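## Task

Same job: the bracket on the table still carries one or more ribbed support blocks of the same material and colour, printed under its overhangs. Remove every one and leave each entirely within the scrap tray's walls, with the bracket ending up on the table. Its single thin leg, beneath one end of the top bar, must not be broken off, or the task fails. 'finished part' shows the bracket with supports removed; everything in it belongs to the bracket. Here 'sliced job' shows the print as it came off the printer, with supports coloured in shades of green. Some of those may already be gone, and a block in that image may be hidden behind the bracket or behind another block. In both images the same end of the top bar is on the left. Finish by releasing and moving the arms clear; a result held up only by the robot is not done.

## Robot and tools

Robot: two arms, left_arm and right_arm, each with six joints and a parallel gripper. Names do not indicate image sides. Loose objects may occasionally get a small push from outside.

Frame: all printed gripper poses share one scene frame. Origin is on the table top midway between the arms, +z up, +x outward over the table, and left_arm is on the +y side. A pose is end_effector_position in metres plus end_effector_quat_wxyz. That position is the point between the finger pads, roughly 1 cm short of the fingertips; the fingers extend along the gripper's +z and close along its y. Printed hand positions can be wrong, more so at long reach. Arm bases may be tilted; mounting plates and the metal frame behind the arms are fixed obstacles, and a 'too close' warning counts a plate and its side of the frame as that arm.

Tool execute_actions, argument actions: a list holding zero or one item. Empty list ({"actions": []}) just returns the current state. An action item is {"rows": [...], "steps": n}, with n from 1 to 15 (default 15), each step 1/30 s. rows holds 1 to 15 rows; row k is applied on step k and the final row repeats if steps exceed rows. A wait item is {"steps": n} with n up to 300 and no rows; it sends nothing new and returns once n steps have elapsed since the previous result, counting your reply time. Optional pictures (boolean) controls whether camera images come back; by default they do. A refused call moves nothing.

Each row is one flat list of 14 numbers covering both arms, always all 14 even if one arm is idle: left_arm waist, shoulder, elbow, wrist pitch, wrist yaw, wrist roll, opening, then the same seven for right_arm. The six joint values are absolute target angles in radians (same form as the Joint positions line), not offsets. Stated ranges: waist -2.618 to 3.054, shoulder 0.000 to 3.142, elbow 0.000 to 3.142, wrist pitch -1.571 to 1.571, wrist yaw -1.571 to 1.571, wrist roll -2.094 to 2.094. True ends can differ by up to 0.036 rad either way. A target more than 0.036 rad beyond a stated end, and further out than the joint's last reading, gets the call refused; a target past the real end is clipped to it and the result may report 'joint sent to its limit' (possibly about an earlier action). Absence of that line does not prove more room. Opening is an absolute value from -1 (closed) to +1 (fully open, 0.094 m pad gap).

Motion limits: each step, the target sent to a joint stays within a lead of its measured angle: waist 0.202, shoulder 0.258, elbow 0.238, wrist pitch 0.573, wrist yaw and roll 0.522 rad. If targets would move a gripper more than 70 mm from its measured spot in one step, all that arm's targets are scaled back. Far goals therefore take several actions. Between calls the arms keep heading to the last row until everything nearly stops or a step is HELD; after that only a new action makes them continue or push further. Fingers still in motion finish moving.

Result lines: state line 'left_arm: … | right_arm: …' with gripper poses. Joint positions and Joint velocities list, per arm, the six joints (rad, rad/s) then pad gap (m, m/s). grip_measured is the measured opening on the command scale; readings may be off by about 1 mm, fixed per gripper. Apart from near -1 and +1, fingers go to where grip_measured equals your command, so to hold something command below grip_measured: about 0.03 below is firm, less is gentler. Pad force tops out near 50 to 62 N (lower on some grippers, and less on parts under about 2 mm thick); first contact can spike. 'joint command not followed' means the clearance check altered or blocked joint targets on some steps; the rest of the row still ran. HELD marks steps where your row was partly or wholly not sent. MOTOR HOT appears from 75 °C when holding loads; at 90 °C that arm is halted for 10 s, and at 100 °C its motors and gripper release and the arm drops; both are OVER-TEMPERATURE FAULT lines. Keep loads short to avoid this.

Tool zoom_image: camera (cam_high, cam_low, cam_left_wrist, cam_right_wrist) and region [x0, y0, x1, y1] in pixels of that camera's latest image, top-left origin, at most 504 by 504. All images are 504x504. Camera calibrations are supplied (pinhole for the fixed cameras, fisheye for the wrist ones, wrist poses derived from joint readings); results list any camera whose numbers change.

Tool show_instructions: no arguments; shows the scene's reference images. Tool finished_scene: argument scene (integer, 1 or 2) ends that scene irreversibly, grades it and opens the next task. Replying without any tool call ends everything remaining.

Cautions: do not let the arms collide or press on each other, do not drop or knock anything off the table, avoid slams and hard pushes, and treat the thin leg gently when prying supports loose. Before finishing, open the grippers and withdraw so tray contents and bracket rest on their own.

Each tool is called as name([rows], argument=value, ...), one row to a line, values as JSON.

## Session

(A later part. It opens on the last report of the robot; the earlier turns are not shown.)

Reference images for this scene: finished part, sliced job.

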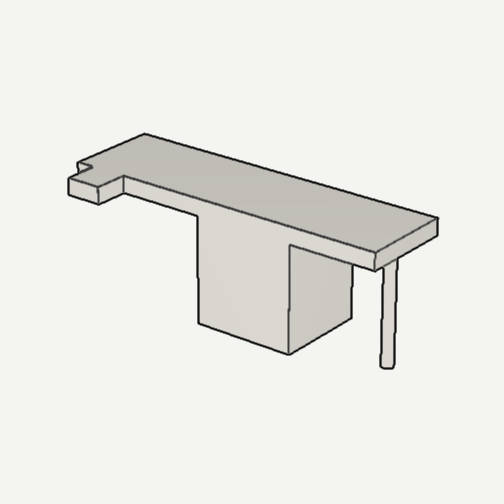

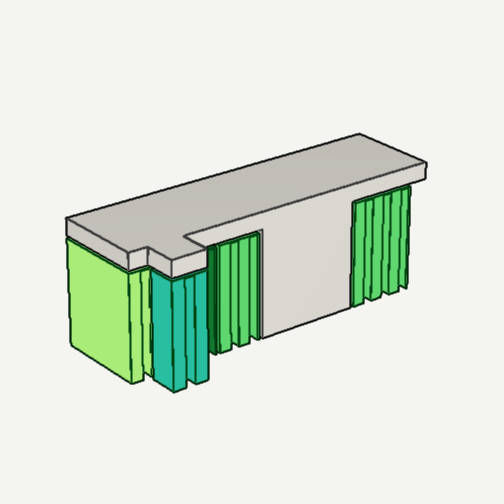

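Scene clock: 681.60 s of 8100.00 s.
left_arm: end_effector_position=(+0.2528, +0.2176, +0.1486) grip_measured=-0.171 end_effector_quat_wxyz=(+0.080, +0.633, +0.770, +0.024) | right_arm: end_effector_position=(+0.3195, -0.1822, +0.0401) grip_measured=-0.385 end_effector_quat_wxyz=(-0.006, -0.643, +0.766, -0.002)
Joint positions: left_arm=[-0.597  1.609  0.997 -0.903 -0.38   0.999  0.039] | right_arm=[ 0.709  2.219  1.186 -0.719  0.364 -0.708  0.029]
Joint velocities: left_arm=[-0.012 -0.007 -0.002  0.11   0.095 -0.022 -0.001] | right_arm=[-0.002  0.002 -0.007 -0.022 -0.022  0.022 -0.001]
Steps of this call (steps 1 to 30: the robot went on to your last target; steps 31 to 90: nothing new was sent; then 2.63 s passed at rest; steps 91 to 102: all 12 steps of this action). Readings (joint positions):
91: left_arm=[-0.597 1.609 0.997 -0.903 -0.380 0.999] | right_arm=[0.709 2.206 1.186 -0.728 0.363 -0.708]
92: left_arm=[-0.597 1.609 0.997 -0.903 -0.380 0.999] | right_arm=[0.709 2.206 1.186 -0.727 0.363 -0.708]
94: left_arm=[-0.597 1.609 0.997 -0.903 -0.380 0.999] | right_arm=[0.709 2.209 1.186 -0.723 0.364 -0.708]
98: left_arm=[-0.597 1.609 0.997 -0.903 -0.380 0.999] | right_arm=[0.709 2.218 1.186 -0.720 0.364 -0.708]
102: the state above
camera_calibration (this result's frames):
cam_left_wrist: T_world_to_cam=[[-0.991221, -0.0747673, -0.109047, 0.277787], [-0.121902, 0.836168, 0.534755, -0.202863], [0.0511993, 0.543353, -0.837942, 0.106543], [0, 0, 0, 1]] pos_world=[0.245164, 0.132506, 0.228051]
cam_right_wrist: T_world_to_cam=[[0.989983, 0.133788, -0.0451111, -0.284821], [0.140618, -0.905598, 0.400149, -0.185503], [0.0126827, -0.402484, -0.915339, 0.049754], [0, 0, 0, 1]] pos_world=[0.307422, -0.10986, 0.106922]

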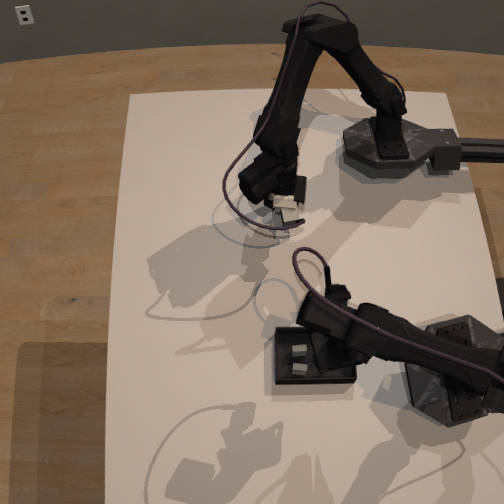

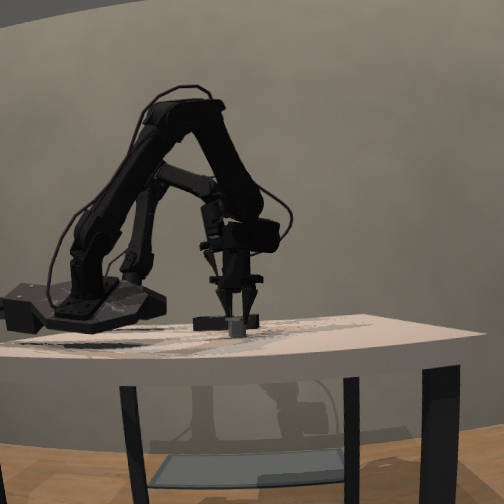

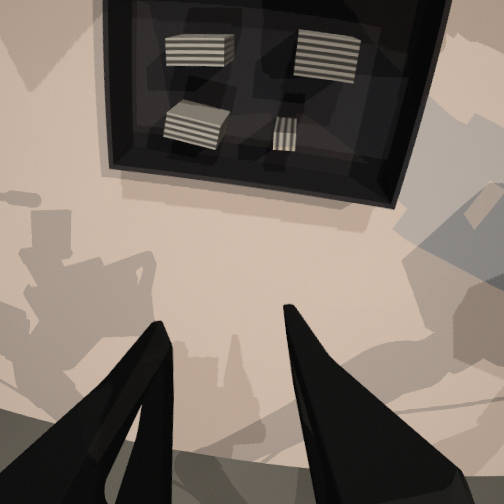

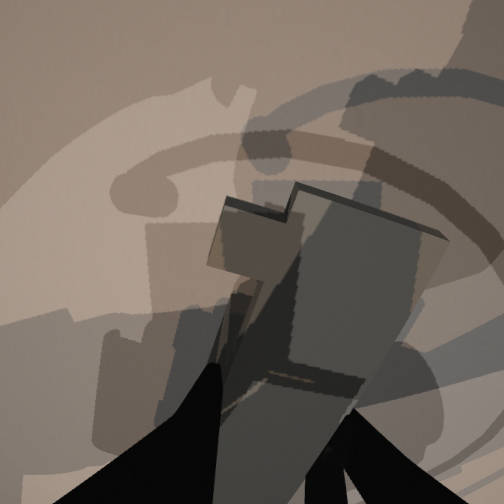

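Close enough; release and retreat.

execute_actions([
  {"rows":[[-0.59,1.59,1.02,-0.92,-0.37,0.99,-0.17,0.705,2.228,1.174,-0.705,0.37,-0.71,-0.41],[-0.575,1.575,1.02,-0.92,-0.37,0.99,-0.17,0.705,2.228,1.174,-0.705,0.37,-0.71,-0.39],[-0.555,1.56,1.02,-0.92,-0.37,0.99,-0.17,0.705,2.228,1.174,-0.705,0.37,-0.71,-0.37],[-0.535,1.54,1.02,-0.92,-0.37,0.99,-0.17,0.705,2.228,1.174,-0.705,0.37,-0.71,-0.34],[-0.515,1.52,1.02,-0.92,-0.37,0.99,-0.17,0.705,2.225,1.18,-0.71,0.37,-0.71,-0.29],[-0.495,1.5,1.02,-0.92,-0.37,0.99,-0.17,0.708,2.22,1.19,-0.715,0.37,-0.71,-0.23],[-0.475,1.48,1.02,-0.92,-0.37,0.99,-0.17,0.712,2.21,1.2,-0.73,0.37,-0.71,-0.17],[-0.455,1.46,1.02,-0.92,-0.37,0.99,-0.17,0.718,2.2,1.21,-0.75,0.37,-0.71,-0.11],[-0.435,1.44,1.02,-0.92,-0.37,0.99,-0.17,0.724,2.188,1.22,-0.775,0.37,-0.71,-0.05],[-0.415,1.425,1.02,-0.92,-0.37,0.99,-0.17,0.73,2.175,1.23,-0.8,0.37,-0.71,0],[-0.4,1.41,1.02,-0.92,-0.37,0.99,-0.17,0.736,2.16,1.24,-0.825,0.37,-0.71,0],[-0.39,1.4,1.02,-0.92,-0.37,0.99,-0.17,0.74,2.14,1.25,-0.85,0.37,-0.71,0],[-0.39,1.4,1.02,-0.92,-0.37,0.99,-0.17,0.74,2.115,1.255,-0.87,0.37,-0.71,0],[-0.39,1.4,1.02,-0.92,-0.37,0.99,-0.17,0.74,2.09,1.26,-0.89,0.37,-0.71,0],[-0.39,1.4,1.02,-0.92,-0.37,0.99,-0.17,0.735,2.06,1.26,-0.9,0.37,-0.71,0]]},
], pictures=false)

execute_actions([
  {"rows":[[-0.39,1.4,1.02,-0.92,-0.37,0.99,-0.17,0.725,2.025,1.255,-0.91,0.37,-0.71,0],[-0.39,1.4,1.02,-0.92,-0.37,0.99,-0.17,0.71,1.99,1.245,-0.92,0.37,-0.71,0],[-0.39,1.4,1.02,-0.92,-0.37,0.99,-0.17,0.69,1.95,1.23,-0.93,0.37,-0.71,0],[-0.39,1.4,1.02,-0.92,-0.37,0.99,-0.17,0.67,1.91,1.215,-0.94,0.37,-0.71,0],[-0.39,1.4,1.02,-0.92,-0.37,0.99,-0.17,0.65,1.87,1.2,-0.95,0.37,-0.71,0],[-0.39,1.4,1.02,-0.92,-0.37,0.99,-0.17,0.63,1.83,1.185,-0.95,0.37,-0.71,0],[-0.39,1.4,1.02,-0.92,-0.37,0.99,-0.17,0.61,1.79,1.17,-0.95,0.37,-0.71,0],[-0.39,1.4,1.02,-0.92,-0.37,0.99,-0.17,0.59,1.75,1.155,-0.95,0.37,-0.71,0],[-0.39,1.4,1.02,-0.92,-0.37,0.99,-0.17,0.57,1.71,1.14,-0.95,0.37,-0.71,0],[-0.39,1.4,1.02,-0.92,-0.37,0.99,-0.17,0.55,1.67,1.125,-0.95,0.37,-0.71,0],[-0.39,1.4,1.02,-0.92,-0.37,0.99,-0.17,0.53,1.635,1.115,-0.95,0.37,-0.71,0],[-0.39,1.4,1.02,-0.92,-0.37,0.99,-0.17,0.515,1.61,1.105,-0.95,0.37,-0.71,0],[-0.39,1.4,1.02,-0.92,-0.37,0.99,-0.17,0.505,1.595,1.1,-0.95,0.37,-0.71,0]],"steps":15},
])

zoom_image(camera="cam_low", region=[190,270,290,350])

Scene clock: 704.93 s of 8100.00 s.
left_arm: end_effector_position=(+0.2662, +0.2898, +0.1732) grip_measured=-0.171 end_effector_quat_wxyz=(+0.126, +0.523, +0.842, +0.044) | right_arm: end_effector_position=(+0.3263, -0.1870, +0.0745) grip_measured=-0.002 end_effector_quat_wxyz=(+0.006, -0.645, +0.764, -0.003)
Joint positions: left_arm=[-0.391  1.415  0.997 -0.904 -0.38   0.999  0.039] | right_arm=[ 0.723  2.136  1.223 -0.818  0.364 -0.708  0.047]
Joint velocities: left_arm=[ 0.037 -0.056  0.017  0.037  0.022 -0.007 -0.   ] | right_arm=[ 0.051 -0.779  0.159 -0.447 -0.037 -0.081 -0.001]
Steps of this call (steps 1 to 15: the robot went on to your last target; steps 16 to 90: nothing new was sent; then 19.83 s passed at rest; steps 91 to 105: all 15 steps of this action). Readings (joint positions):
91: left_arm=[-0.597 1.609 0.997 -0.903 -0.380 0.999] | right_arm=[0.709 2.219 1.186 -0.718 0.364 -0.708]
92: left_arm=[-0.595 1.609 0.997 -0.903 -0.379 0.999] | right_arm=[0.709 2.219 1.186 -0.718 0.364 -0.708]
94: left_arm=[-0.578 1.600 0.997 -0.904 -0.377 0.999] | right_arm=[0.709 2.219 1.186 -0.718 0.364 -0.708]
98: left_arm=[-0.497 1.528 0.997 -0.904 -0.376 0.999] | right_arm=[0.709 2.219 1.186 -0.719 0.364 -0.708]
105: the state above

Scene clock: 705.43 s of 8100.00 s.
left_arm: end_effector_position=(+0.2659, +0.2900, +0.1731) grip_measured=-0.171 end_effector_quat_wxyz=(+0.125, +0.523, +0.842, +0.044) | right_arm: end_effector_position=(+0.3568, -0.3057, +0.1758) grip_measured=-0.002 end_effector_quat_wxyz=(+0.119, -0.509, +0.852, -0.008)
Joint positions: left_arm=[-0.39   1.415  0.997 -0.906 -0.38   0.999  0.039] | right_arm=[ 0.504  1.6    1.126 -0.927  0.374 -0.708  0.047]
Joint velocities: left_arm=[ 0.007  0.007  0.007 -0.007 -0.051  0.037  0.   ] | right_arm=[-0.144 -0.295 -0.046 -0.125  0.081  0.022 -0.   ]
Steps of this call (steps 1 to 15: all 15 steps of this action). Readings (joint positions):
1: left_arm=[-0.390 1.415 0.997 -0.904 -0.380 0.999] | right_arm=[0.723 2.105 1.227 -0.830 0.364 -0.708]
2: left_arm=[-0.390 1.415 0.997 -0.904 -0.380 0.999] | right_arm=[0.723 2.071 1.228 -0.840 0.364 -0.708]
4: left_arm=[-0.390 1.415 0.997 -0.905 -0.380 0.999] | right_arm=[0.711 1.994 1.228 -0.864 0.364 -0.708]
8: left_arm=[-0.390 1.415 0.997 -0.906 -0.380 0.999] | right_arm=[0.636 1.825 1.204 -0.890 0.364 -0.708]
15: the state above
camera_calibration (this result's frames):
cam_left_wrist: T_world_to_cam=[[-0.923799, -0.335011, -0.185374, 0.369652], [-0.382721, 0.794106, 0.472145, -0.182488], [-0.0109671, 0.507113, -0.86181, 0.118308], [0, 0, 0, 1]] pos_world=[0.272939, 0.208757, 0.256644]
cam_right_wrist: T_world_to_cam=[[0.969938, -0.1892, 0.153047, -0.425582], [-0.223245, -0.942117, 0.250152, -0.211887], [0.0968596, -0.276799, -0.956034, 0.139333], [0, 0, 0, 1]] pos_world=[0.35199, -0.241576, 0.251345]

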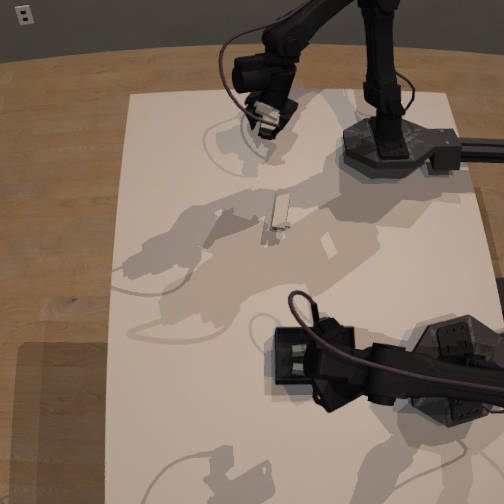

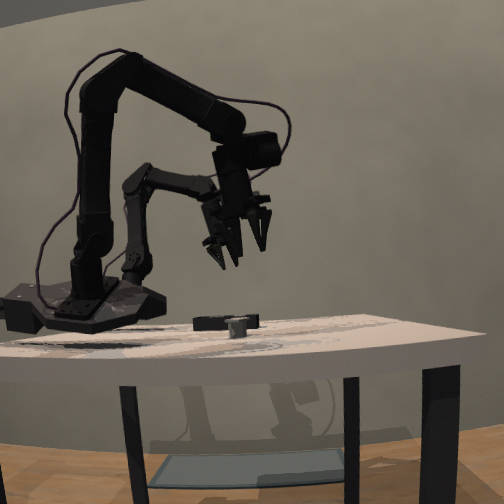

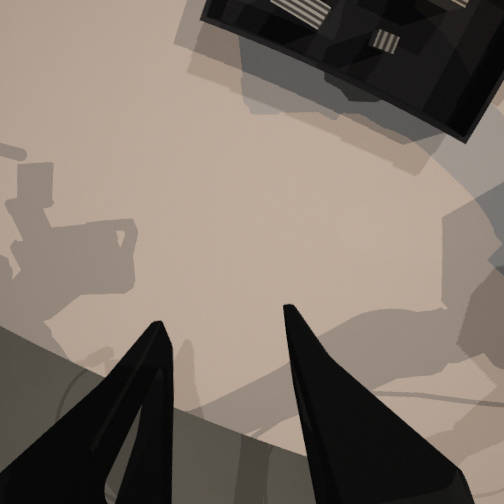

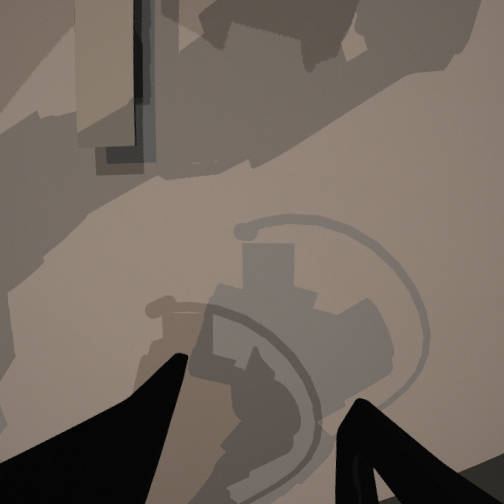

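Region (190, 270, 290, 350) of cam_low's 504x504 image, scaled by 5.040, with more detail than that image has; it fills the top 403 rows of this view, and the rest is white.

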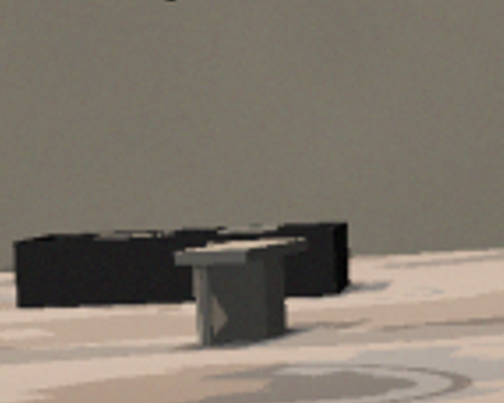

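finished_scene(scene=2)

The scene is finished: the task was done.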